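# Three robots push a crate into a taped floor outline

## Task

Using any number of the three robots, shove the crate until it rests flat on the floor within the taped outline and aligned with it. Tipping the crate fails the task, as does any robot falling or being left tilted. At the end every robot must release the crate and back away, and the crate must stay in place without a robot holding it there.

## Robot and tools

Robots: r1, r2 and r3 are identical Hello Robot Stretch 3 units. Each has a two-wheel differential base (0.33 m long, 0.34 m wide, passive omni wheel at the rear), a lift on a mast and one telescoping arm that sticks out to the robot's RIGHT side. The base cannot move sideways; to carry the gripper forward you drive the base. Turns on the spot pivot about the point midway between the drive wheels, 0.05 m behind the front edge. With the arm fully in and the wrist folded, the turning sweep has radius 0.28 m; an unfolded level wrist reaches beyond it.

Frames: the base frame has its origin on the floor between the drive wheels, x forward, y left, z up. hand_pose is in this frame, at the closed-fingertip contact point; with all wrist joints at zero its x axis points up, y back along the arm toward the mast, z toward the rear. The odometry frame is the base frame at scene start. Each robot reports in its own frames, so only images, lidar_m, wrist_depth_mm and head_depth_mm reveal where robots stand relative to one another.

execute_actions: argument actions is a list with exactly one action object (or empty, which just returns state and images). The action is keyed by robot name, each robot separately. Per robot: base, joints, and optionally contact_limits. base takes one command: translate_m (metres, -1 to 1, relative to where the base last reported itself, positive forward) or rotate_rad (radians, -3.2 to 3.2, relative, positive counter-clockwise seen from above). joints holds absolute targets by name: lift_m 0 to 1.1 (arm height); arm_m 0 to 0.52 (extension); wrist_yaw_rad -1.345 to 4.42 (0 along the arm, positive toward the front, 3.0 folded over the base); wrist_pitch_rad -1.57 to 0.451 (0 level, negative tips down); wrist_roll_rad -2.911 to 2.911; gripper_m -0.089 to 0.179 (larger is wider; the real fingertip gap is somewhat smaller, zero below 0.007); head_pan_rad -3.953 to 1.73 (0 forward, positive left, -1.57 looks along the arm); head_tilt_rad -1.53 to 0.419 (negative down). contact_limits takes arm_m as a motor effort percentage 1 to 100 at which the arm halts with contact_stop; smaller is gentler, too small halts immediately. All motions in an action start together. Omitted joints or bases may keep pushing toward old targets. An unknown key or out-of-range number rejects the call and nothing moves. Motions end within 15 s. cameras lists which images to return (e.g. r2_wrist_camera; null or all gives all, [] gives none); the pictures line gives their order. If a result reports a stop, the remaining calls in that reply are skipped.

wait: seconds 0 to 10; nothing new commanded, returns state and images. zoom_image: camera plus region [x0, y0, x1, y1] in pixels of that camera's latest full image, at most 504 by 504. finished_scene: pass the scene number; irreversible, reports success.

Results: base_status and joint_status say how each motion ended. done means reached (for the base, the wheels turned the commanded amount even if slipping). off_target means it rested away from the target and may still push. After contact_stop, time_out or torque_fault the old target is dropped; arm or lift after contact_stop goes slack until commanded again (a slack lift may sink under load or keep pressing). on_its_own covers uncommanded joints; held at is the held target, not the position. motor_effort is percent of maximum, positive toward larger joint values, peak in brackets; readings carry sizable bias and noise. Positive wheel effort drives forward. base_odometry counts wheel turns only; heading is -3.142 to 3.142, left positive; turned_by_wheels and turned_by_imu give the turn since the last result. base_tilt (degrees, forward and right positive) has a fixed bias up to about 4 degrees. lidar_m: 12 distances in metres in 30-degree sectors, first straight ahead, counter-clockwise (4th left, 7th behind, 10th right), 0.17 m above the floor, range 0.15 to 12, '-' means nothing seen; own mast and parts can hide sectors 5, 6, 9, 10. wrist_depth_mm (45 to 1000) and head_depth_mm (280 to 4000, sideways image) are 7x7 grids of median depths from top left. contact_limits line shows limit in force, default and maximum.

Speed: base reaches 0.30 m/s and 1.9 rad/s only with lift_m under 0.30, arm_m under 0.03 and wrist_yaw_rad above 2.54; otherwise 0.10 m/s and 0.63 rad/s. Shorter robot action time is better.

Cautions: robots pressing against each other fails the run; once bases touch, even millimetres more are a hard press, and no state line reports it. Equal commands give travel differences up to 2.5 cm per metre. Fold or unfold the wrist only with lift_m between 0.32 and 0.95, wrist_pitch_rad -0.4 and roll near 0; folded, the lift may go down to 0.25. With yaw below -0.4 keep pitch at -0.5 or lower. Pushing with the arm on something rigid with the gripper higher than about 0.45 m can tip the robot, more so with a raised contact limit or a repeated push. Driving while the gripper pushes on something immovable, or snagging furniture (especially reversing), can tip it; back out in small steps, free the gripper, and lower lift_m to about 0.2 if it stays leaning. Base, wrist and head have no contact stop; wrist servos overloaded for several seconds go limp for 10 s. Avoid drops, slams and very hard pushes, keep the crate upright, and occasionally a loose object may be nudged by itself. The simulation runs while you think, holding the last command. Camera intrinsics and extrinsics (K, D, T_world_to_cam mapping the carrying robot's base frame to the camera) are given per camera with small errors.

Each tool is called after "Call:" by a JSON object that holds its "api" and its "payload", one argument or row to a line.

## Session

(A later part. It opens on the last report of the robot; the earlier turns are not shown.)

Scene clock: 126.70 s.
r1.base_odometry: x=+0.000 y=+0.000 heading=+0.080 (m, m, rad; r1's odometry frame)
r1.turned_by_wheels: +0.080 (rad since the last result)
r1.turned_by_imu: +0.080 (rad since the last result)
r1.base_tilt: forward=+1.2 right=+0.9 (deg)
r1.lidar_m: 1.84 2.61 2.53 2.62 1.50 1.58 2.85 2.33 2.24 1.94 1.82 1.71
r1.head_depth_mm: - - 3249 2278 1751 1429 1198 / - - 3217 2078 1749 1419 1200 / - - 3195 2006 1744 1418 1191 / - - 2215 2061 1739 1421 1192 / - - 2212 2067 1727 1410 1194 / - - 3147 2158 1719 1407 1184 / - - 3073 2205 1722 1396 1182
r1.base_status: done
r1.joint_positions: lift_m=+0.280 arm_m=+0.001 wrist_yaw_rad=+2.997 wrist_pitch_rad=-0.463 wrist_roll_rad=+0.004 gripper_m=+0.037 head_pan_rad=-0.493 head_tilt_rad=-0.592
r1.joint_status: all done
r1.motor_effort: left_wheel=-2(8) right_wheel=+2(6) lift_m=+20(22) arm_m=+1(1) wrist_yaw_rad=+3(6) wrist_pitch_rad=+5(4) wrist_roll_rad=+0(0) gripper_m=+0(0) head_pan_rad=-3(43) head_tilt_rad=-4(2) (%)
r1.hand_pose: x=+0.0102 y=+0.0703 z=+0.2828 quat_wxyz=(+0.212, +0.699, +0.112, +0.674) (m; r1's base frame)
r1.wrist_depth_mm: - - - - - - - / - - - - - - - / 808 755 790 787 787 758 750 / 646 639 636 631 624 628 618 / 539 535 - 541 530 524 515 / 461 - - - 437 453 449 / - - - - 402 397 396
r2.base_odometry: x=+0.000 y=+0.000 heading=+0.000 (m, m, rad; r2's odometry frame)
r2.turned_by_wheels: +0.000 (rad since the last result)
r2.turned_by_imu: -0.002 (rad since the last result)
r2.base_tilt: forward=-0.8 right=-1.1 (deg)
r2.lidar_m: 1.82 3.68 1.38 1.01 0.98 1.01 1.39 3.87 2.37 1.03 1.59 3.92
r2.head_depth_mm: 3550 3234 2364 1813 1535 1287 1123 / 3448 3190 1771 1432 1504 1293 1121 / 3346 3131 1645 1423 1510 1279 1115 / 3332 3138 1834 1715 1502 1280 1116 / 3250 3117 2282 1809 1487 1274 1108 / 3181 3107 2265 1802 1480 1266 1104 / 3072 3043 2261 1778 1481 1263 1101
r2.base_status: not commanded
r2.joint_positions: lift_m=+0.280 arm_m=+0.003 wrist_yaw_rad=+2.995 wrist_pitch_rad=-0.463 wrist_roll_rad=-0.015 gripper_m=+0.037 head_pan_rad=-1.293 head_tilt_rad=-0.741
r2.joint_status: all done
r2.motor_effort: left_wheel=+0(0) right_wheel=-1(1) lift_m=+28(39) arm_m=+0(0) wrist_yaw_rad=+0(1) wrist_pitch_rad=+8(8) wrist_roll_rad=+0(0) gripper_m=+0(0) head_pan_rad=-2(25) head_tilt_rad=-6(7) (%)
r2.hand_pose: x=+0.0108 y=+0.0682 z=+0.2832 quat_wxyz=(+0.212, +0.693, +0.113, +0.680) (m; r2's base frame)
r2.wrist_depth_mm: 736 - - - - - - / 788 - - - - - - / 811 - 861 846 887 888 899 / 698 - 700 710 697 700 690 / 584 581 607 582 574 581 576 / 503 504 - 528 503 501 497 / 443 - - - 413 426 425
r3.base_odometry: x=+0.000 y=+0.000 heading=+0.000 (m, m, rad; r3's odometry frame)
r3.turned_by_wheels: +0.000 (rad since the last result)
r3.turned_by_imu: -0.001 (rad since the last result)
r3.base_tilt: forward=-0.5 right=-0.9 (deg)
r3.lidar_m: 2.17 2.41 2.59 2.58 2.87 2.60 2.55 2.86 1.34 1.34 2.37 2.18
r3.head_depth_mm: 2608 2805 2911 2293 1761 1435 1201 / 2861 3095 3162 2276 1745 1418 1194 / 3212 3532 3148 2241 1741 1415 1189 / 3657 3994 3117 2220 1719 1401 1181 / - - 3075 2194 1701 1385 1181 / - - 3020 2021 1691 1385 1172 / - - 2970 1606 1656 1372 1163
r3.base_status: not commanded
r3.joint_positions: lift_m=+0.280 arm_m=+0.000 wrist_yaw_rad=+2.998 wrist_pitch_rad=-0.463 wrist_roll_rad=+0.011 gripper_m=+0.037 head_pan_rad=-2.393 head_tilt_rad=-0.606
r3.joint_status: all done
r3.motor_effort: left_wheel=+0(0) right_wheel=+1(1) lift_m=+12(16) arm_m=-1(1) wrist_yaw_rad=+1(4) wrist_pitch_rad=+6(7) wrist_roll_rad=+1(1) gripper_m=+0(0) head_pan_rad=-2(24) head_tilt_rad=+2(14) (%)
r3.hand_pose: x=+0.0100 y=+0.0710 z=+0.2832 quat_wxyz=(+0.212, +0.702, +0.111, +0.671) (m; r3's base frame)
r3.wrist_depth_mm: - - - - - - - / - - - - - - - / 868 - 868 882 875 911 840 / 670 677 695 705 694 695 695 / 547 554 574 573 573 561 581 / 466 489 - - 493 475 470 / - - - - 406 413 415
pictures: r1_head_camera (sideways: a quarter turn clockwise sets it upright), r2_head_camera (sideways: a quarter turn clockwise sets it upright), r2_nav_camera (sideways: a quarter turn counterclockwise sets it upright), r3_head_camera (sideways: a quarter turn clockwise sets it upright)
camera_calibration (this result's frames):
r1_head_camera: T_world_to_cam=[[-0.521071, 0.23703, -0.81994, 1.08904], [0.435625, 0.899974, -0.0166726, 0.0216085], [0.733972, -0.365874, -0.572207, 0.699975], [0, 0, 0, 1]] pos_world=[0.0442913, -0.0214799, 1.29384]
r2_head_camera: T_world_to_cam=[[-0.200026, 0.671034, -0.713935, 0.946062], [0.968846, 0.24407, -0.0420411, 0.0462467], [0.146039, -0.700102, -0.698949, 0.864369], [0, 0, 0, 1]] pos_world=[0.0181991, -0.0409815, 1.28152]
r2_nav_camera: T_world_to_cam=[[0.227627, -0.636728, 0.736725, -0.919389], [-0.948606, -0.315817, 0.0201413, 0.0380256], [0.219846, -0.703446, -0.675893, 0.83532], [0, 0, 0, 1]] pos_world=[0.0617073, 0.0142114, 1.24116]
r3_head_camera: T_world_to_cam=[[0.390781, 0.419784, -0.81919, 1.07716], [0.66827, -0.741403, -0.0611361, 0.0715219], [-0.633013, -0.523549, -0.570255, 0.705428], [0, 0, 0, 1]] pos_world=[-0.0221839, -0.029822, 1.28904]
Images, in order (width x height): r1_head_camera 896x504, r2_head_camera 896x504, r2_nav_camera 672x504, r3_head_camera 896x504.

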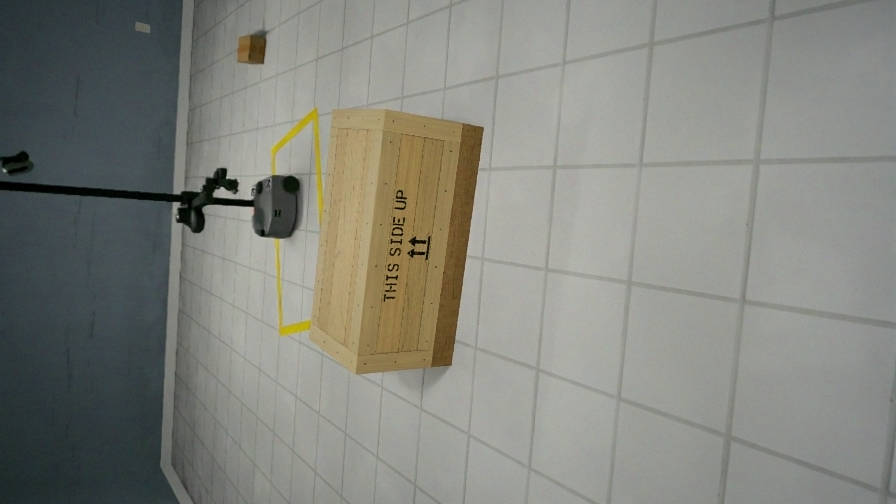

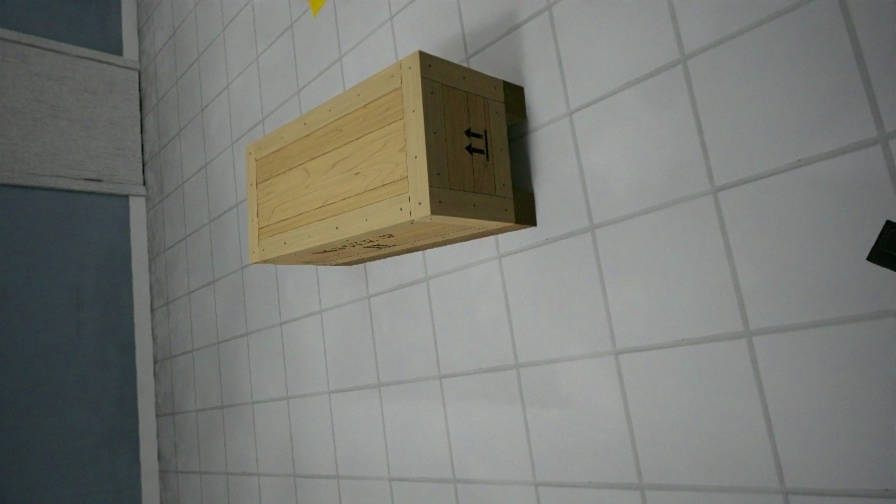

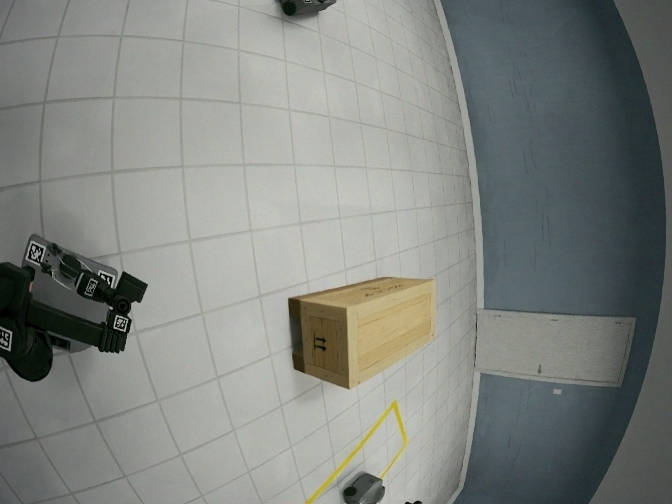

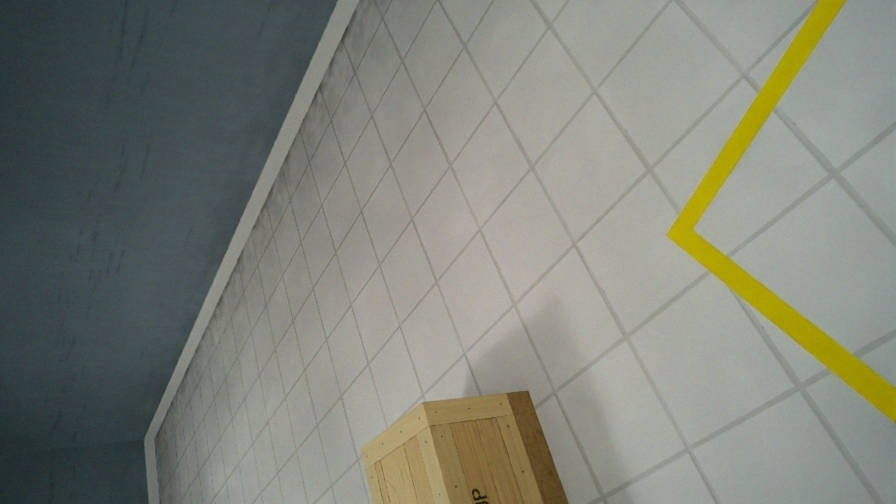

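Call:
{"api": "execute_actions", "payload": {
  "actions": [
    {"r1":{"base":{"translate_m":0.75},"joints":{"head_pan_rad":-3.13,"head_tilt_rad":-0.99}},"r2":{"base":{"rotate_rad":-1.03},"joints":{"head_pan_rad":-3.13,"head_tilt_rad":-0.99}},"r3":{"base":{"translate_m":0.8},"joints":{"head_pan_rad":-2.9,"head_tilt_rad":-0.7}}}
  ],
  "cameras": []
}}

Call:
{"api": "execute_actions", "payload": {
  "actions": [
    {"r1":{"base":{"rotate_rad":2.59}},"r2":{"base":{"translate_m":1.0}},"r3":{"base":{"translate_m":0.35}}}
  ],
  "cameras": []
}}

Call:
{"api": "execute_actions", "payload": {
  "actions": [
    {"r2":{"base":{"translate_m":0.135}}}
  ],
  "cameras": ["r1_nav_camera","r2_nav_camera","r3_head_camera"]
}}

Scene clock: 159.80 s.
r1.base_odometry: x=+0.748 y=+0.060 heading=+0.080 (m, m, rad; r1's odometry frame)
r1.turned_by_wheels: +0.000 (rad since the last result)
r1.turned_by_imu: +0.001 (rad since the last result)
r1.base_tilt: forward=+1.1 right=+0.9 (deg)
r1.lidar_m: 2.98 2.21 2.15 2.23 3.08 2.06 3.51 2.72 2.62 1.76 1.13 1.11
r1.head_depth_mm: 2537 2077 1759 1523 1343 1226 1065 / 2545 2078 1762 1516 1340 1223 1060 / 2507 2069 1756 1513 1344 - - / 2515 2068 1758 1528 1345 - - / 2518 2073 1757 1523 1341 1241 - / 2507 2069 1747 1522 1335 1223 1113 / 2527 2057 1742 1516 1337 1199 1085
r1.base_status: done
r1.joint_positions: lift_m=+0.280 arm_m=+0.001 wrist_yaw_rad=+2.998 wrist_pitch_rad=-0.463 wrist_roll_rad=+0.004 gripper_m=+0.037 head_pan_rad=-3.123 head_tilt_rad=-0.978
r1.joint_status: all done
r1.motor_effort: left_wheel=-2(9) right_wheel=+2(8) lift_m=+20(20) arm_m=+1(1) wrist_yaw_rad=+2(4) wrist_pitch_rad=+6(5) wrist_roll_rad=+0(0) gripper_m=-1(0) head_pan_rad=-3(43) head_tilt_rad=-7(39) (%)
r1.hand_pose: x=+0.0101 y=+0.0703 z=+0.2828 quat_wxyz=(+0.212, +0.699, +0.112, +0.674) (m; r1's base frame)
r1.wrist_depth_mm: - - - - - - - / - - - - - - - / 804 765 791 798 773 779 768 / 649 642 639 637 635 617 613 / 540 531 - 549 528 526 516 / 465 - - - 441 450 448 / - - - - 401 393 392
r2.base_odometry: x=+0.000 y=+0.000 heading=-1.030 (m, m, rad; r2's odometry frame)
r2.turned_by_wheels: -1.030 (rad since the last result)
r2.turned_by_imu: -1.024 (rad since the last result)
r2.base_tilt: forward=-0.6 right=-1.3 (deg)
r2.lidar_m: 1.82 1.75 3.25 3.42 1.35 1.01 0.98 1.02 1.43 2.23 4.88 1.02
r2.head_depth_mm: 871 1045 1293 1498 1334 1232 1076 / 879 1051 1311 1503 1338 1216 1068 / 886 1059 1329 1502 1328 - - / 890 1070 1337 1489 1324 - - / 891 1075 1350 1483 1317 1219 - / 902 1080 1358 1480 1308 1196 - / 908 1093 1380 1467 1302 1167 1073
r2.base_status: done
r2.joint_positions: lift_m=+0.280 arm_m=+0.003 wrist_yaw_rad=+2.995 wrist_pitch_rad=-0.463 wrist_roll_rad=-0.015 gripper_m=+0.037 head_pan_rad=-3.123 head_tilt_rad=-0.978
r2.joint_status: all done
r2.motor_effort: left_wheel=+2(10) right_wheel=-3(8) lift_m=+28(28) arm_m=+0(0) wrist_yaw_rad=+1(1) wrist_pitch_rad=+8(8) wrist_roll_rad=-1(0) gripper_m=-1(0) head_pan_rad=-1(25) head_tilt_rad=-8(34) (%)
r2.hand_pose: x=+0.0108 y=+0.0682 z=+0.2831 quat_wxyz=(+0.212, +0.693, +0.113, +0.680) (m; r2's base frame)
r2.wrist_depth_mm: - - - - - - - / - - - - - - - / 886 - 867 889 889 866 878 / 717 - 705 689 686 683 685 / 583 575 607 571 576 579 577 / 494 496 - 519 497 491 485 / 443 - - - 416 425 426
r3.base_odometry: x=+0.800 y=+0.000 heading=+0.000 (m, m, rad; r3's odometry frame)
r3.turned_by_wheels: +0.000 (rad since the last result)
r3.turned_by_imu: +0.001 (rad since the last result)
r3.base_tilt: forward=-0.7 right=-0.8 (deg)
r3.lidar_m: 1.39 1.54 2.44 2.43 2.71 3.36 3.35 1.78 1.60 2.24 1.69 1.39
r3.head_depth_mm: 2762 3088 2698 2042 1637 1360 1166 / 2892 3232 2687 2029 1618 1350 1160 / 3039 3350 2653 1999 1614 1338 1166 / 3153 3441 2594 1970 1598 1333 1144 / 3343 3575 2585 1949 1589 1329 1141 / 3517 3702 2538 1939 1563 1319 1129 / 3689 3631 2490 1931 1553 1307 1123
r3.base_status: done
r3.joint_positions: lift_m=+0.280 arm_m=+0.000 wrist_yaw_rad=+2.999 wrist_pitch_rad=-0.463 wrist_roll_rad=+0.011 gripper_m=+0.037 head_pan_rad=-2.893 head_tilt_rad=-0.692
r3.joint_status: all done
r3.motor_effort: left_wheel=+0(6) right_wheel=+1(6) lift_m=+12(12) arm_m=-1(1) wrist_yaw_rad=+2(2) wrist_pitch_rad=+7(7) wrist_roll_rad=+1(1) gripper_m=+0(1) head_pan_rad=-1(21) head_tilt_rad=-2(8) (%)
r3.hand_pose: x=+0.0099 y=+0.0709 z=+0.2831 quat_wxyz=(+0.212, +0.702, +0.112, +0.671) (m; r3's base frame)
r3.wrist_depth_mm: - - - - - - - / - - - - - - - / 846 - 826 830 842 898 918 / 685 671 691 631 566 696 706 / 549 551 582 578 571 571 558 / 472 482 - - 496 474 468 / - - - - 400 415 411
pictures: none
No camera images: the call's "cameras" was empty. Leave "cameras" out to get every camera's image.

Scene clock: 164.90 s.
r1.base_odometry: x=+0.748 y=+0.060 heading=+2.670 (m, m, rad; r1's odometry frame)
r1.turned_by_wheels: +2.590 (rad since the last result)
r1.turned_by_imu: +2.604 (rad since the last result)
r1.base_tilt: forward=+1.3 right=+0.9 (deg)
r1.lidar_m: 2.06 3.49 2.76 2.63 0.88 0.90 1.12 3.16 2.25 2.14 2.21 2.94
r1.head_depth_mm: 2545 1455 1440 1524 1345 1222 1069 / 2529 1457 1478 1522 1346 1220 1060 / 2531 1443 1512 1521 1344 - - / 2527 1449 1542 1520 1342 - - / 2511 2056 1704 1519 1336 1233 - / 2495 2046 1743 1514 1337 1218 1116 / 2510 2063 1751 1512 1339 1201 1086
r1.base_status: done
r1.joint_positions: lift_m=+0.280 arm_m=+0.001 wrist_yaw_rad=+2.998 wrist_pitch_rad=-0.463 wrist_roll_rad=+0.004 gripper_m=+0.037 head_pan_rad=-3.124 head_tilt_rad=-0.978
r1.joint_status: not commanded
r1.motor_effort: left_wheel=-2(11) right_wheel=+2(11) lift_m=+20(20) arm_m=+1(1) wrist_yaw_rad=+2(3) wrist_pitch_rad=+5(5) wrist_roll_rad=+0(0) gripper_m=+0(0) head_pan_rad=-3(3) head_tilt_rad=-6(7) (%)
r1.hand_pose: x=+0.0101 y=+0.0703 z=+0.2828 quat_wxyz=(+0.212, +0.699, +0.112, +0.674) (m; r1's base frame)
r1.wrist_depth_mm: - - - - - - - / - - - - - - - / 761 767 802 791 778 776 773 / 635 641 644 638 626 627 620 / 537 538 - 547 525 521 522 / 461 - - - 441 452 445 / - - - - 394 397 394
r2.base_odometry: x=+0.515 y=-0.857 heading=-1.030 (m, m, rad; r2's odometry frame)
r2.turned_by_wheels: +0.000 (rad since the last result)
r2.turned_by_imu: +0.002 (rad since the last result)
r2.base_tilt: forward=-0.6 right=-1.2 (deg)
r2.lidar_m: 2.78 0.90 0.77 2.93 2.72 2.03 1.97 2.06 2.48 0.37 0.41 0.61
r2.head_depth_mm: 1788 1973 1745 1512 1337 1230 1069 / 1813 1992 1738 1509 1325 1210 1063 / 1816 2005 1733 1496 1321 - - / 1830 2004 1713 1487 1325 - - / 1843 1989 1692 1476 1312 1212 - / 1844 1982 1696 1477 1306 1196 - / 1861 1967 1677 1462 1292 1171 1060
r2.base_status: done
r2.joint_positions: lift_m=+0.280 arm_m=+0.003 wrist_yaw_rad=+2.995 wrist_pitch_rad=-0.463 wrist_roll_rad=-0.015 gripper_m=+0.037 head_pan_rad=-3.123 head_tilt_rad=-0.979
r2.joint_status: not commanded
r2.motor_effort: left_wheel=+2(9) right_wheel=-3(7) lift_m=+28(28) arm_m=+0(0) wrist_yaw_rad=+0(1) wrist_pitch_rad=+8(8) wrist_roll_rad=+0(0) gripper_m=+0(0) head_pan_rad=-2(2) head_tilt_rad=-8(8) (%)
r2.hand_pose: x=+0.0108 y=+0.0682 z=+0.2831 quat_wxyz=(+0.212, +0.693, +0.113, +0.680) (m; r2's base frame)
r2.wrist_depth_mm: - - - - - - - / - - - - - 769 727 / 884 - 893 883 906 732 614 / 710 - 709 694 701 692 640 / 577 578 608 576 576 572 569 / 496 499 - 524 502 492 495 / 442 - - - 417 426 428
r3.base_odometry: x=+1.150 y=+0.000 heading=+0.000 (m, m, rad; r3's odometry frame)
r3.turned_by_wheels: +0.000 (rad since the last result)
r3.turned_by_imu: +0.000 (rad since the last result)
r3.base_tilt: forward=-0.6 right=-0.8 (deg)
r3.lidar_m: 1.04 1.16 1.85 2.38 2.64 3.72 3.68 1.89 1.80 2.44 1.27 1.05
r3.head_depth_mm: 3100 3369 2723 2049 1631 1365 1164 / 3253 3512 2665 2013 1621 1352 1159 / 3316 3617 2659 1997 1607 1345 1169 / 3531 3802 2597 1977 1595 1331 1145 / 3715 3815 2575 1967 1579 1321 1139 / 3835 3668 2553 1932 1566 1315 1127 / - 3599 2243 1919 1562 1309 1127
r3.base_status: done
r3.joint_positions: lift_m=+0.280 arm_m=+0.000 wrist_yaw_rad=+2.999 wrist_pitch_rad=-0.463 wrist_roll_rad=+0.011 gripper_m=+0.037 head_pan_rad=-2.893 head_tilt_rad=-0.692
r3.joint_status: not commanded
r3.motor_effort: left_wheel=+0(5) right_wheel=+1(4) lift_m=+12(12) arm_m=-1(1) wrist_yaw_rad=+0(1) wrist_pitch_rad=+7(7) wrist_roll_rad=+1(1) gripper_m=+0(1) head_pan_rad=-2(3) head_tilt_rad=-2(3) (%)
r3.hand_pose: x=+0.0099 y=+0.0709 z=+0.2831 quat_wxyz=(+0.212, +0.702, +0.112, +0.671) (m; r3's base frame)
r3.wrist_depth_mm: - - - - - - - / - - - - - - - / 863 - 808 869 891 891 879 / 681 652 618 687 694 693 709 / 544 530 584 572 555 565 578 / 468 488 - - 494 480 478 / - - - - 402 415 414
pictures: none
No camera images: the call's "cameras" was empty. Leave "cameras" out to get every camera's image.

Scene clock: 167.17 s.
r1.base_odometry: x=+0.748 y=+0.060 heading=+2.670 (m, m, rad; r1's odometry frame)
r1.turned_by_wheels: +0.000 (rad since the last result)
r1.turned_by_imu: +0.000 (rad since the last result)
r1.base_tilt: forward=+1.2 right=+0.8 (deg)
r1.lidar_m: 2.06 3.48 2.75 2.62 0.77 0.77 1.11 3.14 2.25 2.15 2.21 2.93
r1.head_depth_mm: 2514 1455 1443 1460 1300 1223 1067 / 2537 1452 1472 1522 1342 1221 1058 / 2514 1449 1516 1513 1338 - - / 2516 1446 1543 1525 1342 - - / 2519 2056 1718 1516 1341 1237 - / 2512 2058 1748 1518 1341 1216 1115 / 2508 2062 1746 1513 1334 1196 1084
r1.base_status: not commanded
r1.joint_positions: lift_m=+0.280 arm_m=+0.001 wrist_yaw_rad=+2.998 wrist_pitch_rad=-0.463 wrist_roll_rad=+0.004 gripper_m=+0.037 head_pan_rad=-3.124 head_tilt_rad=-0.978
r1.joint_status: not commanded
r1.motor_effort: left_wheel=-2(2) right_wheel=+2(2) lift_m=+21(20) arm_m=+1(1) wrist_yaw_rad=+2(2) wrist_pitch_rad=+5(6) wrist_roll_rad=+0(0) gripper_m=+0(0) head_pan_rad=-3(4) head_tilt_rad=-7(7) (%)
r1.hand_pose: x=+0.0101 y=+0.0703 z=+0.2828 quat_wxyz=(+0.212, +0.699, +0.112, +0.674) (m; r1's base frame)
r1.wrist_depth_mm: - - - - - - - / - - - - - - - / 797 771 804 792 789 779 771 / 645 646 645 642 636 628 616 / 544 537 - 546 524 525 518 / 466 - - - 443 451 445 / - - - - 393 394 393
r2.base_odometry: x=+0.585 y=-0.973 heading=-1.030 (m, m, rad; r2's odometry frame)
r2.turned_by_wheels: +0.000 (rad since the last result)
r2.turned_by_imu: +0.000 (rad since the last result)
r2.base_tilt: forward=-0.7 right=-1.2 (deg)
r2.lidar_m: 2.64 2.77 0.69 2.80 2.90 2.17 2.11 2.21 0.40 0.39 0.43 0.64
r2.head_depth_mm: 1910 2048 1732 1515 1337 1227 1071 / 1916 2026 1730 1504 1335 1211 1069 / 1947 1998 1722 1490 1329 - - / 1964 2016 1707 1484 1315 - - / 1970 2004 1693 1473 1312 1215 - / 1981 1973 1688 1475 1295 1194 - / 1981 1958 1668 1462 1307 1168 1058
r2.base_status: done
r2.joint_positions: lift_m=+0.280 arm_m=+0.003 wrist_yaw_rad=+2.995 wrist_pitch_rad=-0.463 wrist_roll_rad=-0.015 gripper_m=+0.037 head_pan_rad=-3.123 head_tilt_rad=-0.979
r2.joint_status: not commanded
r2.motor_effort: left_wheel=+1(9) right_wheel=-3(7) lift_m=+28(28) arm_m=+0(0) wrist_yaw_rad=+0(0) wrist_pitch_rad=+8(8) wrist_roll_rad=-1(0) gripper_m=+0(1) head_pan_rad=-2(2) head_tilt_rad=-8(7) (%)
r2.hand_pose: x=+0.0108 y=+0.0682 z=+0.2831 quat_wxyz=(+0.212, +0.693, +0.113, +0.680) (m; r2's base frame)
r2.wrist_depth_mm: - - - - - - - / - - - - - 744 778 / 914 - 900 876 788 610 606 / 701 - 710 692 697 645 624 / 580 578 600 587 575 577 578 / 496 495 - 527 506 487 480 / 446 - - - 414 422 425
r3.base_odometry: x=+1.150 y=+0.000 heading=+0.000 (m, m, rad; r3's odometry frame)
r3.turned_by_wheels: +0.000 (rad since the last result)
r3.turned_by_imu: +0.000 (rad since the last result)
r3.base_tilt: forward=-0.6 right=-0.9 (deg)
r3.lidar_m: 1.04 1.16 1.85 2.37 2.63 3.71 3.68 1.90 1.80 2.44 1.27 1.04
r3.head_depth_mm: 3109 3335 2740 2038 1633 1364 1163 / 3163 3491 2689 2029 1618 1346 1160 / 3354 3610 2647 2000 1609 1344 1165 / 3487 3768 2609 1986 1600 1330 1146 / 3679 3775 2572 1961 1583 1325 1139 / 3841 3681 2538 1944 1571 1317 1127 / - 3597 2256 1922 1549 1306 1126
r3.base_status: not commanded
r3.joint_positions: lift_m=+0.280 arm_m=+0.000 wrist_yaw_rad=+2.999 wrist_pitch_rad=-0.463 wrist_roll_rad=+0.011 gripper_m=+0.037 head_pan_rad=-2.893 head_tilt_rad=-0.692
r3.joint_status: not commanded
r3.motor_effort: left_wheel=+0(0) right_wheel=+1(1) lift_m=+12(12) arm_m=-1(1) wrist_yaw_rad=+2(1) wrist_pitch_rad=+7(7) wrist_roll_rad=+1(1) gripper_m=+0(0) head_pan_rad=-3(1) head_tilt_rad=-2(2) (%)
r3.hand_pose: x=+0.0099 y=+0.0709 z=+0.2831 quat_wxyz=(+0.212, +0.702, +0.112, +0.671) (m; r3's base frame)
r3.wrist_depth_mm: - - - - - - - / - - - - - - - / 865 - 852 868 897 893 919 / 662 644 612 696 683 692 712 / 552 536 569 566 569 563 564 / 465 483 - - 484 479 479 / - - - - 401 413 411
pictures: r1_nav_camera (sideways: a quarter turn counterclockwise sets it upright), r2_nav_camera (sideways: a quarter turn counterclockwise sets it upright), r3_head_camera (sideways: a quarter turn clockwise sets it upright)
camera_calibration (this result's frames):
r1_nav_camera: T_world_to_cam=[[-0.821754, -0.0498088, 0.567662, -0.696523], [-0.0203547, 0.998103, 0.0581116, -0.0206146], [-0.569479, 0.0361989, -0.821208, 1.02942], [0, 0, 0, 1]] pos_world=[0.0134414, -0.0513812, 1.24195]
r2_nav_camera: T_world_to_cam=[[-0.828635, -0.0593267, 0.556636, -0.678289], [-0.065164, 0.997831, 0.00934328, 0.046699], [-0.555983, -0.0285305, -0.830704, 1.04136], [0, 0, 0, 1]] pos_world=[0.0199703, -0.0571277, 1.24219]
r3_head_camera: T_world_to_cam=[[0.610341, 0.197719, -0.767067, 1.00787], [0.235966, -0.969768, -0.062214, 0.0755554], [-0.756177, -0.14303, -0.638544, 0.795016], [0, 0, 0, 1]] pos_world=[-0.0318013, -0.0122939, 1.28546]
Images, in order (width x height): r1_nav_camera 672x504, r2_nav_camera 672x504, r3_head_camera 896x504.

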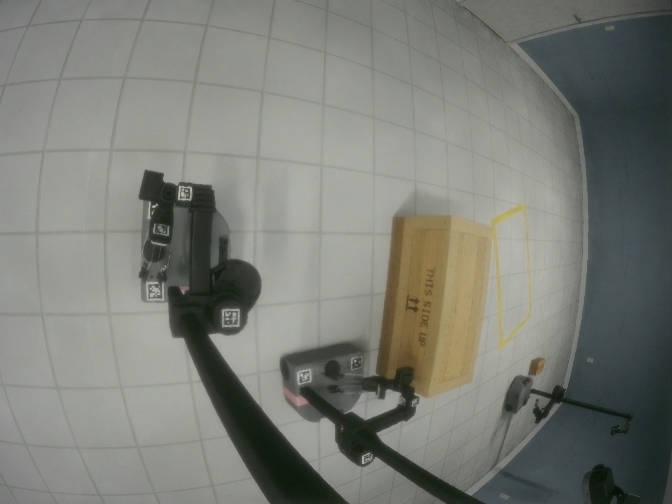

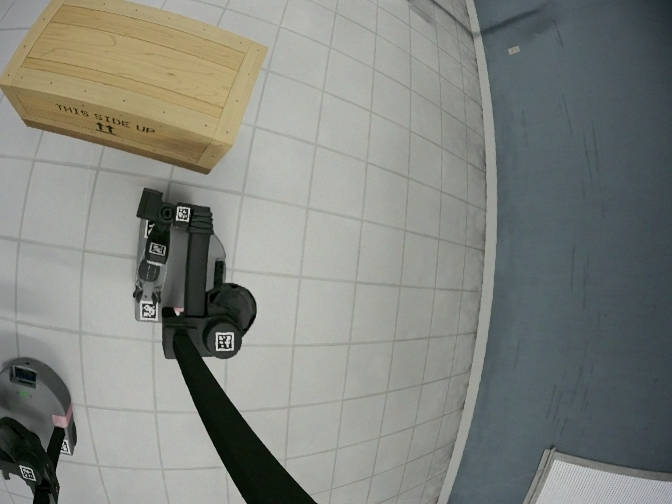

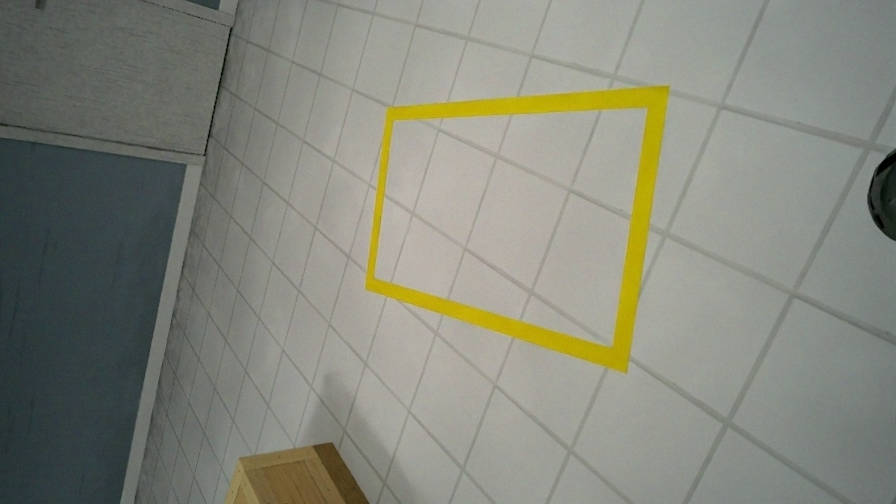

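Call:
{"api": "execute_actions", "payload": {
  "actions": [
    {"r2":{"base":{"rotate_rad":1.45},"joints":{"lift_m":0.33}},"r1":{"base":{"translate_m":-0.3}}}
  ],
  "cameras": ["r1_head_camera","r2_head_camera","r2_nav_camera"]
}}

Scene clock: 179.67 s.
r1.base_odometry: x=+1.015 y=-0.077 heading=+2.670 (m, m, rad; r1's odometry frame)
r1.turned_by_wheels: +0.000 (rad since the last result)
r1.turned_by_imu: -0.002 (rad since the last result)
r1.base_tilt: forward=+1.2 right=+0.9 (deg)
r1.lidar_m: 2.36 3.76 2.75 2.61 0.59 0.84 0.82 3.17 2.27 2.16 2.21 2.95
r1.head_depth_mm: 2521 2074 1229 1311 1137 1203 1070 / 2551 2076 1222 1401 1346 1219 1061 / 2516 2057 1227 1442 1344 - - / 2526 2065 1246 1436 1343 - - / 2501 2058 1681 1491 1343 1237 - / 2526 2054 1749 1516 1341 1219 1114 / 2511 2053 1737 1515 1343 1199 1086
r1.base_status: done
r1.joint_positions: lift_m=+0.280 arm_m=+0.001 wrist_yaw_rad=+2.998 wrist_pitch_rad=-0.463 wrist_roll_rad=+0.004 gripper_m=+0.037 head_pan_rad=-3.124 head_tilt_rad=-0.978
r1.joint_status: not commanded
r1.motor_effort: left_wheel=-2(12) right_wheel=+2(7) lift_m=+20(20) arm_m=+1(1) wrist_yaw_rad=+2(4) wrist_pitch_rad=+5(6) wrist_roll_rad=+0(0) gripper_m=-1(0) head_pan_rad=-3(3) head_tilt_rad=-6(7) (%)
r1.hand_pose: x=+0.0101 y=+0.0702 z=+0.2828 quat_wxyz=(+0.212, +0.699, +0.112, +0.674) (m; r1's base frame)
r1.wrist_depth_mm: - - - - - - - / 620 - - - - - - / 510 624 795 789 789 779 754 / 486 613 638 632 628 621 614 / 479 531 - 548 525 524 524 / 465 - - - 439 452 446 / - - - - 400 397 393
r2.base_odometry: x=+0.585 y=-0.973 heading=+0.420 (m, m, rad; r2's odometry frame)
r2.turned_by_wheels: +1.450 (rad since the last result)
r2.turned_by_imu: +1.441 (rad since the last result)
r2.base_tilt: forward=-0.6 right=-1.0 (deg)
r2.lidar_m: 2.80 3.32 2.25 2.11 2.14 0.40 0.39 0.41 0.56 2.65 0.46 0.45
r2.head_depth_mm: 2182 2042 1739 1510 1339 1228 1076 / 2400 2046 1716 1497 1336 1211 1054 / 2446 2022 1706 1436 1280 - - / 2414 1992 1706 1043 1004 - - / 2403 1995 1698 1039 1043 1220 - / 2369 1963 1684 1039 1059 1194 - / 2350 1951 1681 1033 1069 1165 1076
r2.base_status: done
r2.joint_positions: lift_m=+0.330 arm_m=+0.003 wrist_yaw_rad=+2.995 wrist_pitch_rad=-0.463 wrist_roll_rad=-0.015 gripper_m=+0.037 head_pan_rad=-3.123 head_tilt_rad=-0.979
r2.joint_status: all done
r2.motor_effort: left_wheel=-2(7) right_wheel=+2(8) lift_m=+55(58) arm_m=-1(0) wrist_yaw_rad=+1(0) wrist_pitch_rad=+8(8) wrist_roll_rad=+0(0) gripper_m=+0(1) head_pan_rad=-2(2) head_tilt_rad=-7(8) (%)
r2.hand_pose: x=+0.0107 y=+0.0681 z=+0.3322 quat_wxyz=(+0.212, +0.693, +0.113, +0.680) (m; r2's base frame)
r2.wrist_depth_mm: - - - - - - - / - - - - - - - / - - - - 996 962 950 / 796 - 787 781 753 773 774 / 651 654 671 641 647 651 638 / 551 561 - 550 570 549 546 / 492 496 - - 470 482 472
r3.base_odometry: x=+1.150 y=+0.000 heading=+0.000 (m, m, rad; r3's odometry frame)
r3.turned_by_wheels: +0.000 (rad since the last result)
r3.turned_by_imu: -0.001 (rad since the last result)
r3.base_tilt: forward=-0.6 right=-0.8 (deg)
r3.lidar_m: 1.04 1.16 1.85 2.37 2.63 3.73 3.69 1.89 1.80 2.44 1.27 1.05
r3.head_depth_mm: 3069 3386 2734 2050 1634 1365 1169 / 3203 3519 2673 2018 1619 1352 1160 / 3372 3606 2656 2002 1609 1344 1165 / 3517 3785 2608 1988 1596 1335 1145 / 3693 3723 2573 1970 1582 1323 1139 / 3839 3698 2550 1943 1573 1317 1135 / - 3597 2256 1927 1550 1307 1123
r3.base_status: not commanded
r3.joint_positions: lift_m=+0.280 arm_m=+0.000 wrist_yaw_rad=+2.999 wrist_pitch_rad=-0.463 wrist_roll_rad=+0.011 gripper_m=+0.037 head_pan_rad=-2.893 head_tilt_rad=-0.692
r3.joint_status: not commanded
r3.motor_effort: left_wheel=+0(1) right_wheel=+1(1) lift_m=+12(12) arm_m=-1(1) wrist_yaw_rad=+1(1) wrist_pitch_rad=+7(7) wrist_roll_rad=+1(1) gripper_m=+0(1) head_pan_rad=-1(3) head_tilt_rad=-2(3) (%)
r3.hand_pose: x=+0.0099 y=+0.0709 z=+0.2831 quat_wxyz=(+0.212, +0.702, +0.112, +0.671) (m; r3's base frame)
r3.wrist_depth_mm: - - - - - - - / - - - - - - - / 891 - 826 883 887 895 923 / 679 647 623 685 680 688 682 / 544 524 578 577 574 572 563 / 463 476 - - 489 473 477 / - - - - 400 414 416
pictures: r1_head_camera (sideways: a quarter turn clockwise sets it upright), r2_head_camera (sideways: a quarter turn clockwise sets it upright), r2_nav_camera (sideways: a quarter turn counterclockwise sets it upright)
camera_calibration (this result's frames):
r1_head_camera: T_world_to_cam=[[0.837193, 0.052774, -0.544355, 0.721625], [0.0631633, -0.998003, 0.000388137, 0.00166523], [-0.543247, -0.0347082, -0.838855, 1.05455], [0, 0, 0, 1]] pos_world=[-0.0313616, 0.000180515, 1.27744]
r2_head_camera: T_world_to_cam=[[0.848612, 0.0235655, -0.528491, 0.698045], [-0.00229328, -0.998834, -0.0482204, 0.0602015], [-0.529012, 0.0421324, -0.847568, 1.06173], [0, 0, 0, 1]] pos_world=[-0.0305633, -0.00105172, 1.2717]
r2_nav_camera: T_world_to_cam=[[-0.828647, -0.0591662, 0.556636, -0.678289], [-0.0649708, 0.997843, 0.00934328, 0.0466978], [-0.555989, -0.0284228, -0.830704, 1.04136], [0, 0, 0, 1]] pos_world=[0.0199593, -0.0571304, 1.24219]
Images, in order (width x height): r1_head_camera 896x504, r2_head_camera 896x504, r2_nav_camera 672x504.

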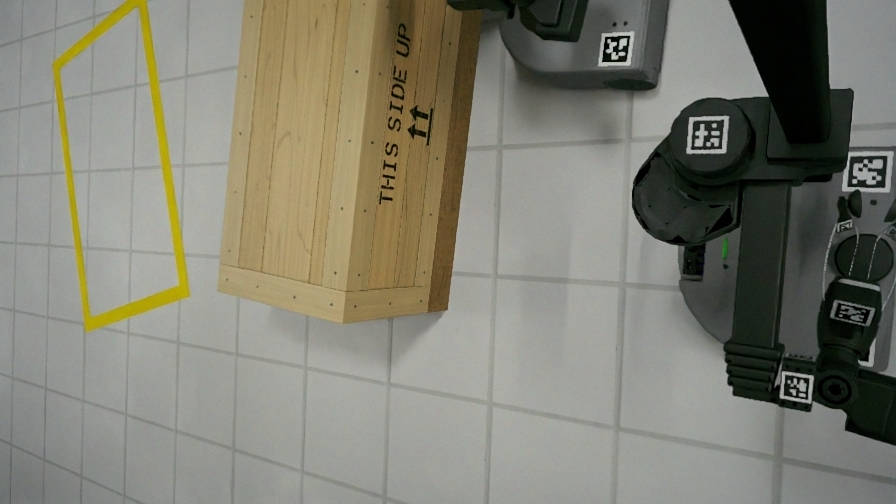

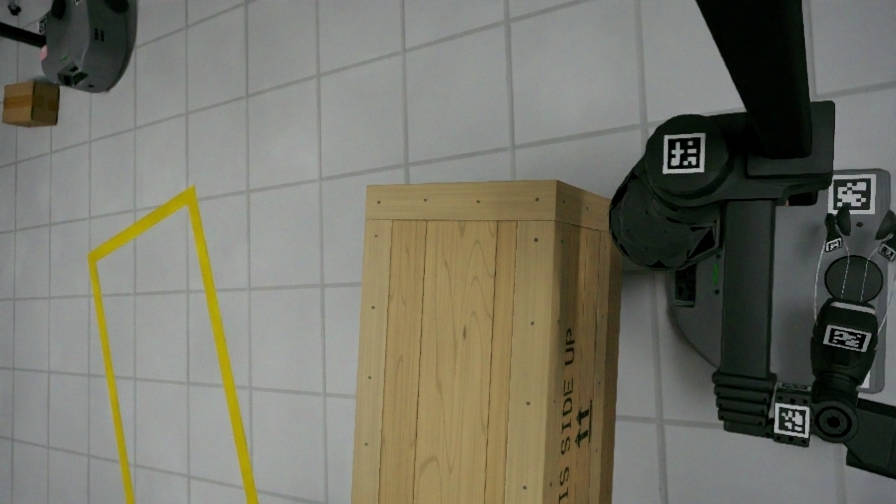

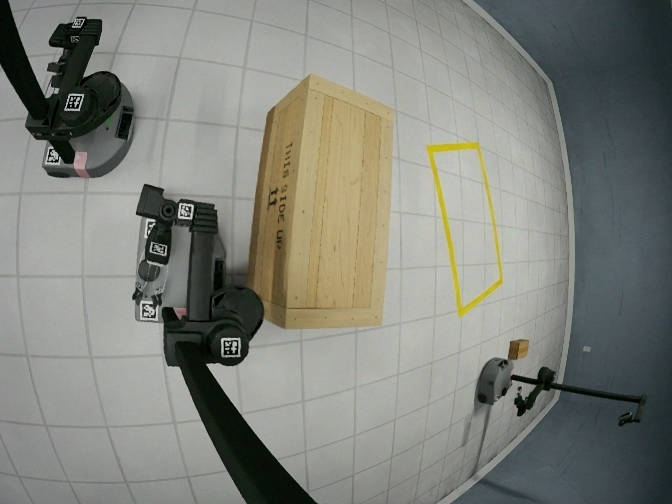

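Call:
{"api": "execute_actions", "payload": {
  "actions": [
    {"r1":{"base":{"rotate_rad":0.07}}}
  ],
  "cameras": []
}}

Call:
{"api": "execute_actions", "payload": {
  "actions": [
    {"r1":{"base":{"translate_m":-0.44}}}
  ],
  "cameras": []
}}

Call:
{"api": "execute_actions", "payload": {
  "actions": [
    {"r1":{"base":{"translate_m":-0.10},"joints":{"lift_m":0.33}},"r2":{"base":{"translate_m":-0.10}}}
  ],
  "cameras": ["r1_head_camera","r2_head_camera","r3_head_camera"]
}}

Scene clock: 208.97 s.
r1.base_odometry: x=+1.015 y=-0.077 heading=+2.739 (m, m, rad; r1's odometry frame)
r1.turned_by_wheels: +0.070 (rad since the last result)
r1.turned_by_imu: +0.070 (rad since the last result)
r1.base_tilt: forward=+1.2 right=+0.8 (deg)
r1.lidar_m: 2.36 3.61 2.69 2.61 0.59 0.82 0.81 2.95 2.23 2.16 2.26 3.17
r1.head_depth_mm: 2540 2067 1229 1316 1192 1182 1069 / 2538 2069 1233 1376 1343 1225 1059 / 2531 2068 1229 1436 1339 - - / 2528 2057 1250 1438 1339 - - / 2515 2064 1753 1519 1345 1243 - / 2496 2068 1740 1523 1342 1218 1113 / 2508 2058 1739 1509 1336 1200 1085
r1.base_status: done
r1.joint_positions: lift_m=+0.280 arm_m=+0.001 wrist_yaw_rad=+2.998 wrist_pitch_rad=-0.463 wrist_roll_rad=+0.004 gripper_m=+0.037 head_pan_rad=-3.124 head_tilt_rad=-0.978
r1.joint_status: not commanded
r1.motor_effort: left_wheel=-2(10) right_wheel=+2(8) lift_m=+20(20) arm_m=+1(1) wrist_yaw_rad=+3(2) wrist_pitch_rad=+6(5) wrist_roll_rad=+0(0) gripper_m=+0(1) head_pan_rad=-3(3) head_tilt_rad=-7(7) (%)
r1.hand_pose: x=+0.0101 y=+0.0702 z=+0.2828 quat_wxyz=(+0.212, +0.699, +0.112, +0.674) (m; r1's base frame)
r1.wrist_depth_mm: - - - - - - - / 611 - - - - - - / 496 569 800 782 784 784 759 / 457 592 632 633 632 623 613 / 476 532 - 546 523 524 526 / 467 - - - 442 449 451 / - - - - 398 394 393
r2.base_odometry: x=+0.585 y=-0.973 heading=+0.420 (m, m, rad; r2's odometry frame)
r2.turned_by_wheels: +0.000 (rad since the last result)
r2.turned_by_imu: -0.001 (rad since the last result)
r2.base_tilt: forward=-0.7 right=-1.2 (deg)
r2.lidar_m: 2.80 3.31 2.26 2.11 2.15 0.41 0.39 0.41 0.56 2.64 0.45 0.45
r2.head_depth_mm: 2172 2047 1748 1516 1334 1227 1073 / 2419 2054 1723 1513 1320 1219 1056 / 2448 2027 1722 1438 1280 - - / 2397 1991 1710 1046 996 - - / 2431 1984 1693 1046 1043 1218 - / 2388 1987 1678 1035 1053 1195 - / 2338 1963 1692 1029 1064 1167 1077
r2.base_status: not commanded
r2.joint_positions: lift_m=+0.330 arm_m=+0.003 wrist_yaw_rad=+2.995 wrist_pitch_rad=-0.463 wrist_roll_rad=-0.015 gripper_m=+0.037 head_pan_rad=-3.123 head_tilt_rad=-0.979
r2.joint_status: not commanded
r2.motor_effort: left_wheel=-2(1) right_wheel=+2(2) lift_m=+55(55) arm_m=-1(0) wrist_yaw_rad=+0(0) wrist_pitch_rad=+8(8) wrist_roll_rad=+0(0) gripper_m=+0(0) head_pan_rad=-2(2) head_tilt_rad=-8(8) (%)
r2.hand_pose: x=+0.0107 y=+0.0681 z=+0.3322 quat_wxyz=(+0.212, +0.693, +0.113, +0.680) (m; r2's base frame)
r2.wrist_depth_mm: - - - - - - - / - - - - - - - / - - - - 960 991 953 / 777 - 769 772 774 773 781 / 660 641 681 643 635 654 640 / 557 552 - 549 572 547 540 / 486 501 - - 474 480 483
r3.base_odometry: x=+1.150 y=+0.000 heading=+0.000 (m, m, rad; r3's odometry frame)
r3.turned_by_wheels: +0.000 (rad since the last result)
r3.turned_by_imu: -0.001 (rad since the last result)
r3.base_tilt: forward=-0.6 right=-0.9 (deg)
r3.lidar_m: 1.04 1.16 1.85 2.37 2.64 3.73 3.68 1.89 1.80 2.44 1.27 1.05
r3.head_depth_mm: 3106 3423 2717 2045 1635 1358 1165 / 3214 3474 2677 2017 1617 1348 1161 / 3374 3646 2657 1994 1607 1340 1167 / 3476 3752 2599 1977 1584 1334 1150 / 3684 3745 2579 1951 1582 1320 1136 / 3851 3654 2538 1937 1563 1318 1132 / - 3636 2249 1925 1550 1308 1122
r3.base_status: not commanded
r3.joint_positions: lift_m=+0.280 arm_m=+0.000 wrist_yaw_rad=+2.999 wrist_pitch_rad=-0.463 wrist_roll_rad=+0.011 gripper_m=+0.037 head_pan_rad=-2.893 head_tilt_rad=-0.692
r3.joint_status: not commanded
r3.motor_effort: left_wheel=+0(0) right_wheel=+1(1) lift_m=+12(12) arm_m=-1(1) wrist_yaw_rad=+1(1) wrist_pitch_rad=+7(7) wrist_roll_rad=+1(1) gripper_m=+0(0) head_pan_rad=-1(1) head_tilt_rad=-2(3) (%)
r3.hand_pose: x=+0.0099 y=+0.0709 z=+0.2831 quat_wxyz=(+0.212, +0.702, +0.112, +0.671) (m; r3's base frame)
r3.wrist_depth_mm: - - - - - - - / - - - - - - - / 856 - 817 870 887 878 908 / 674 642 633 680 683 686 695 / 549 525 575 566 565 567 565 / 471 478 - - 493 482 479 / - - - - 405 417 415
pictures: none
No camera images: the call's "cameras" was empty. Leave "cameras" out to get every camera's image.

Scene clock: 212.17 s.
r1.base_odometry: x=+1.420 y=-0.249 heading=+2.739 (m, m, rad; r1's odometry frame)
r1.turned_by_wheels: +0.000 (rad since the last result)
r1.turned_by_imu: -0.002 (rad since the last result)
r1.base_tilt: forward=+1.2 right=+0.9 (deg)
r1.lidar_m: 2.79 3.65 2.69 0.48 0.48 0.38 0.38 0.41 2.21 2.15 2.24 3.15
r1.head_depth_mm: 2534 2077 1761 1068 963 1188 967 / 2533 2083 1756 1065 978 1186 1061 / 2537 2057 1748 1062 993 - - / 2517 2056 1751 1063 989 - - / 2529 2065 1741 1516 1282 1235 - / 2528 2062 1748 1511 1343 1219 1115 / 2509 2063 1748 1517 1334 1199 1083
r1.base_status: done
r1.joint_positions: lift_m=+0.280 arm_m=+0.001 wrist_yaw_rad=+2.998 wrist_pitch_rad=-0.463 wrist_roll_rad=+0.004 gripper_m=+0.037 head_pan_rad=-3.124 head_tilt_rad=-0.979
r1.joint_status: not commanded
r1.motor_effort: left_wheel=-2(13) right_wheel=+2(4) lift_m=+20(20) arm_m=+0(1) wrist_yaw_rad=+2(3) wrist_pitch_rad=+6(6) wrist_roll_rad=+0(0) gripper_m=+0(1) head_pan_rad=-4(3) head_tilt_rad=-7(7) (%)
r1.hand_pose: x=+0.0101 y=+0.0702 z=+0.2828 quat_wxyz=(+0.212, +0.699, +0.112, +0.674) (m; r1's base frame)
r1.wrist_depth_mm: 460 - - - - - - / 463 - 637 668 - - - / 469 574 478 493 781 775 777 / 461 597 492 504 618 620 625 / 457 538 - 541 521 526 526 / 443 - - - 442 449 451 / - - - - 398 398 392
r2.base_odometry: x=+0.585 y=-0.973 heading=+0.420 (m, m, rad; r2's odometry frame)
r2.turned_by_wheels: +0.000 (rad since the last result)
r2.turned_by_imu: -0.001 (rad since the last result)
r2.base_tilt: forward=-0.6 right=-1.2 (deg)
r2.lidar_m: 2.80 3.30 2.26 2.11 2.14 0.40 0.39 0.41 0.38 0.38 2.68 3.45
r2.head_depth_mm: 2200 2059 1743 1514 1340 1221 1070 / 2435 2039 1726 1508 1332 1216 1059 / 2445 2018 1718 1444 1277 - - / 2421 1992 1697 1047 1002 - - / 2391 1986 1697 1041 1042 1216 - / 2365 1970 1677 1035 1055 1194 - / 2355 1954 1679 1030 1065 1159 1037
r2.base_status: not commanded
r2.joint_positions: lift_m=+0.330 arm_m=+0.003 wrist_yaw_rad=+2.995 wrist_pitch_rad=-0.463 wrist_roll_rad=-0.015 gripper_m=+0.037 head_pan_rad=-3.123 head_tilt_rad=-0.979
r2.joint_status: not commanded
r2.motor_effort: left_wheel=-1(2) right_wheel=+2(2) lift_m=+55(55) arm_m=-1(0) wrist_yaw_rad=+1(1) wrist_pitch_rad=+8(8) wrist_roll_rad=+0(0) gripper_m=+0(0) head_pan_rad=-2(2) head_tilt_rad=-8(7) (%)
r2.hand_pose: x=+0.0107 y=+0.0681 z=+0.3322 quat_wxyz=(+0.212, +0.693, +0.113, +0.680) (m; r2's base frame)
r2.wrist_depth_mm: - - - - - - - / - - - - - - - / - - - - 969 947 968 / 777 - 782 775 787 766 757 / 638 640 665 649 648 638 648 / 551 558 - 560 570 557 549 / 480 486 - - 462 473 480
r3.base_odometry: x=+1.150 y=+0.000 heading=+0.000 (m, m, rad; r3's odometry frame)
r3.turned_by_wheels: +0.000 (rad since the last result)
r3.turned_by_imu: +0.000 (rad since the last result)
r3.base_tilt: forward=-0.7 right=-0.8 (deg)
r3.lidar_m: 1.04 1.16 1.86 2.37 2.64 3.73 3.68 1.90 1.80 2.44 1.27 1.05
r3.head_depth_mm: 3072 3377 2713 2050 1639 1363 1165 / 3165 3511 2693 2028 1617 1354 1163 / 3361 3662 2643 1995 1601 1340 1165 / 3512 3716 2608 1981 1594 1335 1144 / 3641 3792 2560 1953 1578 1325 1136 / 3885 3692 2544 1937 1575 1318 1134 / 3995 3630 2265 1904 1550 1310 1128
r3.base_status: not commanded
r3.joint_positions: lift_m=+0.280 arm_m=+0.000 wrist_yaw_rad=+2.999 wrist_pitch_rad=-0.463 wrist_roll_rad=+0.011 gripper_m=+0.037 head_pan_rad=-2.893 head_tilt_rad=-0.692
r3.joint_status: not commanded
r3.motor_effort: left_wheel=+0(1) right_wheel=+1(1) lift_m=+12(12) arm_m=-1(1) wrist_yaw_rad=+0(1) wrist_pitch_rad=+7(7) wrist_roll_rad=+1(1) gripper_m=+0(1) head_pan_rad=-1(1) head_tilt_rad=-2(2) (%)
r3.hand_pose: x=+0.0099 y=+0.0709 z=+0.2831 quat_wxyz=(+0.212, +0.702, +0.112, +0.671) (m; r3's base frame)
r3.wrist_depth_mm: - - - - - - - / - - - - - - - / 863 - 831 881 919 892 914 / 676 627 620 680 699 695 700 / 545 534 582 563 557 575 568 / 474 491 - - 494 476 486 / - - - - 402 412 415
pictures: none
No camera images: the call's "cameras" was empty. Leave "cameras" out to get every camera's image.

Scene clock: 214.33 s.
r1.base_odometry: x=+1.512 y=-0.288 heading=+2.739 (m, m, rad; r1's odometry frame)
r1.turned_by_wheels: +0.000 (rad since the last result)
r1.turned_by_imu: -0.001 (rad since the last result)
r1.base_tilt: forward=+1.2 right=+0.8 (deg)
r1.lidar_m: 2.90 3.61 2.71 0.49 0.36 0.28 0.28 0.30 2.21 2.14 2.24 3.14
r1.head_depth_mm: 2555 2081 1751 1531 942 929 998 / 2524 2082 1753 1064 944 881 1054 / 2524 2063 1749 1064 942 - - / 2536 2062 1753 1066 939 - - / 2520 2068 1743 1519 990 1217 - / 2517 2060 1743 1521 1341 1219 - / 2518 2070 1751 1511 1340 1203 1084
r1.base_status: done
r1.joint_positions: lift_m=+0.330 arm_m=+0.001 wrist_yaw_rad=+2.998 wrist_pitch_rad=-0.463 wrist_roll_rad=+0.004 gripper_m=+0.037 head_pan_rad=-3.124 head_tilt_rad=-0.979
r1.joint_status: all done
r1.motor_effort: left_wheel=-2(12) right_wheel=+2(4) lift_m=+24(27) arm_m=+1(0) wrist_yaw_rad=+3(3) wrist_pitch_rad=+6(6) wrist_roll_rad=+0(0) gripper_m=+0(0) head_pan_rad=-3(3) head_tilt_rad=-7(7) (%)
r1.hand_pose: x=+0.0101 y=+0.0702 z=+0.3325 quat_wxyz=(+0.212, +0.699, +0.112, +0.674) (m; r1's base frame)
r1.wrist_depth_mm: 343 - - - - - - / 341 - - - - - - / 346 423 573 604 882 871 850 / 341 447 505 526 712 700 691 / 338 467 - 570 591 587 586 / 333 469 - - 494 509 505 / 324 - - - 452 448 444
r2.base_odometry: x=+0.493 y=-1.014 heading=+0.420 (m, m, rad; r2's odometry frame)
r2.turned_by_wheels: +0.000 (rad since the last result)
r2.turned_by_imu: -0.001 (rad since the last result)
r2.base_tilt: forward=-0.6 right=-1.2 (deg)
r2.lidar_m: 2.90 3.27 2.24 2.10 2.13 0.30 0.29 0.30 0.39 0.39 2.69 3.44
r2.head_depth_mm: 2144 2063 1749 1510 1336 1224 1072 / 2388 2040 1731 1507 1340 1212 1055 / 2460 2007 1709 1446 976 - - / 2425 1995 1716 1048 939 - - / 2439 1987 1693 1044 938 1181 - / 2393 1986 1698 1040 930 1172 - / 2375 1955 1678 1030 927 1140 1063
r2.base_status: done
r2.joint_positions: lift_m=+0.330 arm_m=+0.003 wrist_yaw_rad=+2.995 wrist_pitch_rad=-0.463 wrist_roll_rad=-0.015 gripper_m=+0.037 head_pan_rad=-3.123 head_tilt_rad=-0.979
r2.joint_status: not commanded
r2.motor_effort: left_wheel=-1(4) right_wheel=+2(4) lift_m=+55(55) arm_m=+0(0) wrist_yaw_rad=+0(0) wrist_pitch_rad=+8(8) wrist_roll_rad=-1(1) gripper_m=+0(0) head_pan_rad=-1(2) head_tilt_rad=-8(8) (%)
r2.hand_pose: x=+0.0107 y=+0.0681 z=+0.3322 quat_wxyz=(+0.212, +0.693, +0.113, +0.680) (m; r2's base frame)
r2.wrist_depth_mm: - - - - - - - / - - - - - - - / - - - - - 967 985 / 791 - 771 768 777 775 761 / 632 667 701 649 632 638 638 / 564 553 - 550 565 549 544 / 486 509 - - 469 478 480
r3.base_odometry: x=+1.150 y=+0.000 heading=+0.000 (m, m, rad; r3's odometry frame)
r3.turned_by_wheels: +0.000 (rad since the last result)
r3.turned_by_imu: +0.000 (rad since the last result)
r3.base_tilt: forward=-0.6 right=-0.8 (deg)
r3.lidar_m: 1.04 1.16 1.86 2.37 2.64 3.70 3.68 1.89 1.79 2.45 1.27 1.05
r3.head_depth_mm: 3034 3351 2700 2040 1630 1362 1165 / 3201 3474 2668 2018 1617 1356 1164 / 3337 3635 2637 2004 1606 1348 1161 / 3502 3759 2609 1967 1593 1334 1144 / 3658 3737 2560 1958 1579 1329 1139 / 3863 3616 2557 1942 1573 1315 1132 / - 3629 2254 1924 1558 1307 1123
r3.base_status: not commanded
r3.joint_positions: lift_m=+0.280 arm_m=+0.000 wrist_yaw_rad=+2.999 wrist_pitch_rad=-0.463 wrist_roll_rad=+0.011 gripper_m=+0.037 head_pan_rad=-2.893 head_tilt_rad=-0.692
r3.joint_status: not commanded
r3.motor_effort: left_wheel=+0(0) right_wheel=+1(1) lift_m=+13(12) arm_m=-1(1) wrist_yaw_rad=+1(1) wrist_pitch_rad=+7(7) wrist_roll_rad=+1(1) gripper_m=+0(0) head_pan_rad=-2(2) head_tilt_rad=-2(2) (%)
r3.hand_pose: x=+0.0099 y=+0.0709 z=+0.2831 quat_wxyz=(+0.212, +0.702, +0.112, +0.671) (m; r3's base frame)
r3.wrist_depth_mm: - - - - - - - / - - - - - - - / 849 - 833 886 873 886 911 / 676 642 635 666 690 706 709 / 550 529 577 577 561 564 572 / 462 491 - - 492 477 476 / - - - - 402 416 421
pictures: r1_head_camera (sideways: a quarter turn clockwise sets it upright), r2_head_camera (sideways: a quarter turn clockwise sets it upright), r3_head_camera (sideways: a quarter turn clockwise sets it upright)
camera_calibration (this result's frames):
r1_head_camera: T_world_to_cam=[[0.837261, 0.052729, -0.544256, 0.721495], [0.0631083, -0.998007, 0.000393495, 0.00165859], [-0.54315, -0.0346765, -0.838919, 1.05464], [0, 0, 0, 1]] pos_world=[-0.0313587, 0.000182631, 1.27743]
r2_head_camera: T_world_to_cam=[[0.848611, 0.0235653, -0.528491, 0.698046], [-0.00229352, -0.998834, -0.0482204, 0.0602015], [-0.529012, 0.0421325, -0.847568, 1.06173], [0, 0, 0, 1]] pos_world=[-0.0305633, -0.00105171, 1.2717]
r3_head_camera: T_world_to_cam=[[0.610341, 0.197719, -0.767067, 1.00787], [0.235966, -0.969768, -0.062214, 0.0755554], [-0.756177, -0.14303, -0.638544, 0.795016], [0, 0, 0, 1]] pos_world=[-0.0318013, -0.0122939, 1.28546]
Images, in order (width x height): r1_head_camera 896x504, r2_head_camera 896x504, r3_head_camera 896x504.

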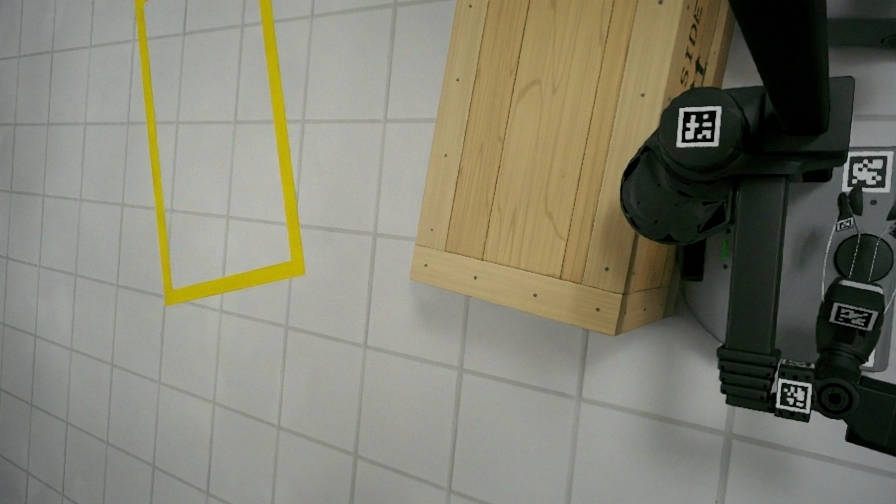

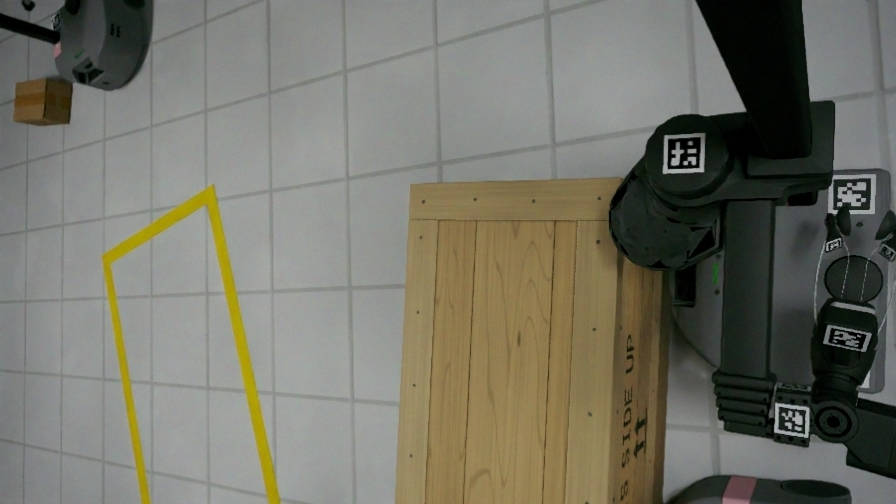

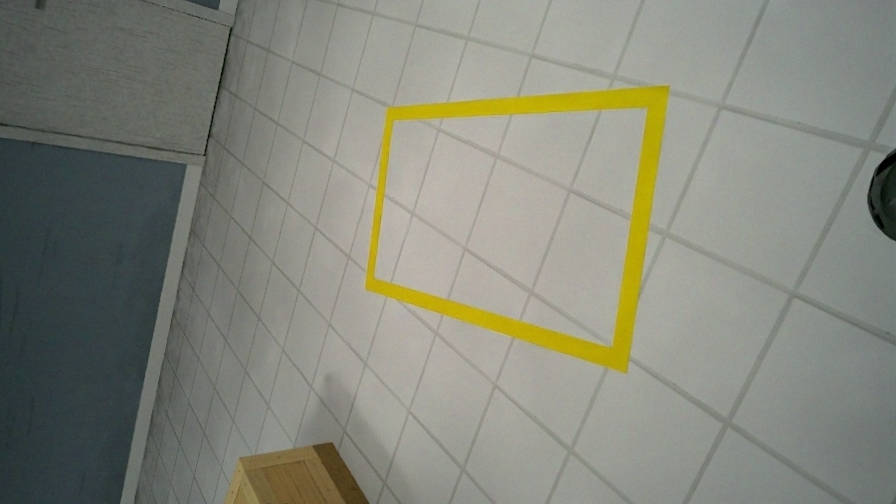

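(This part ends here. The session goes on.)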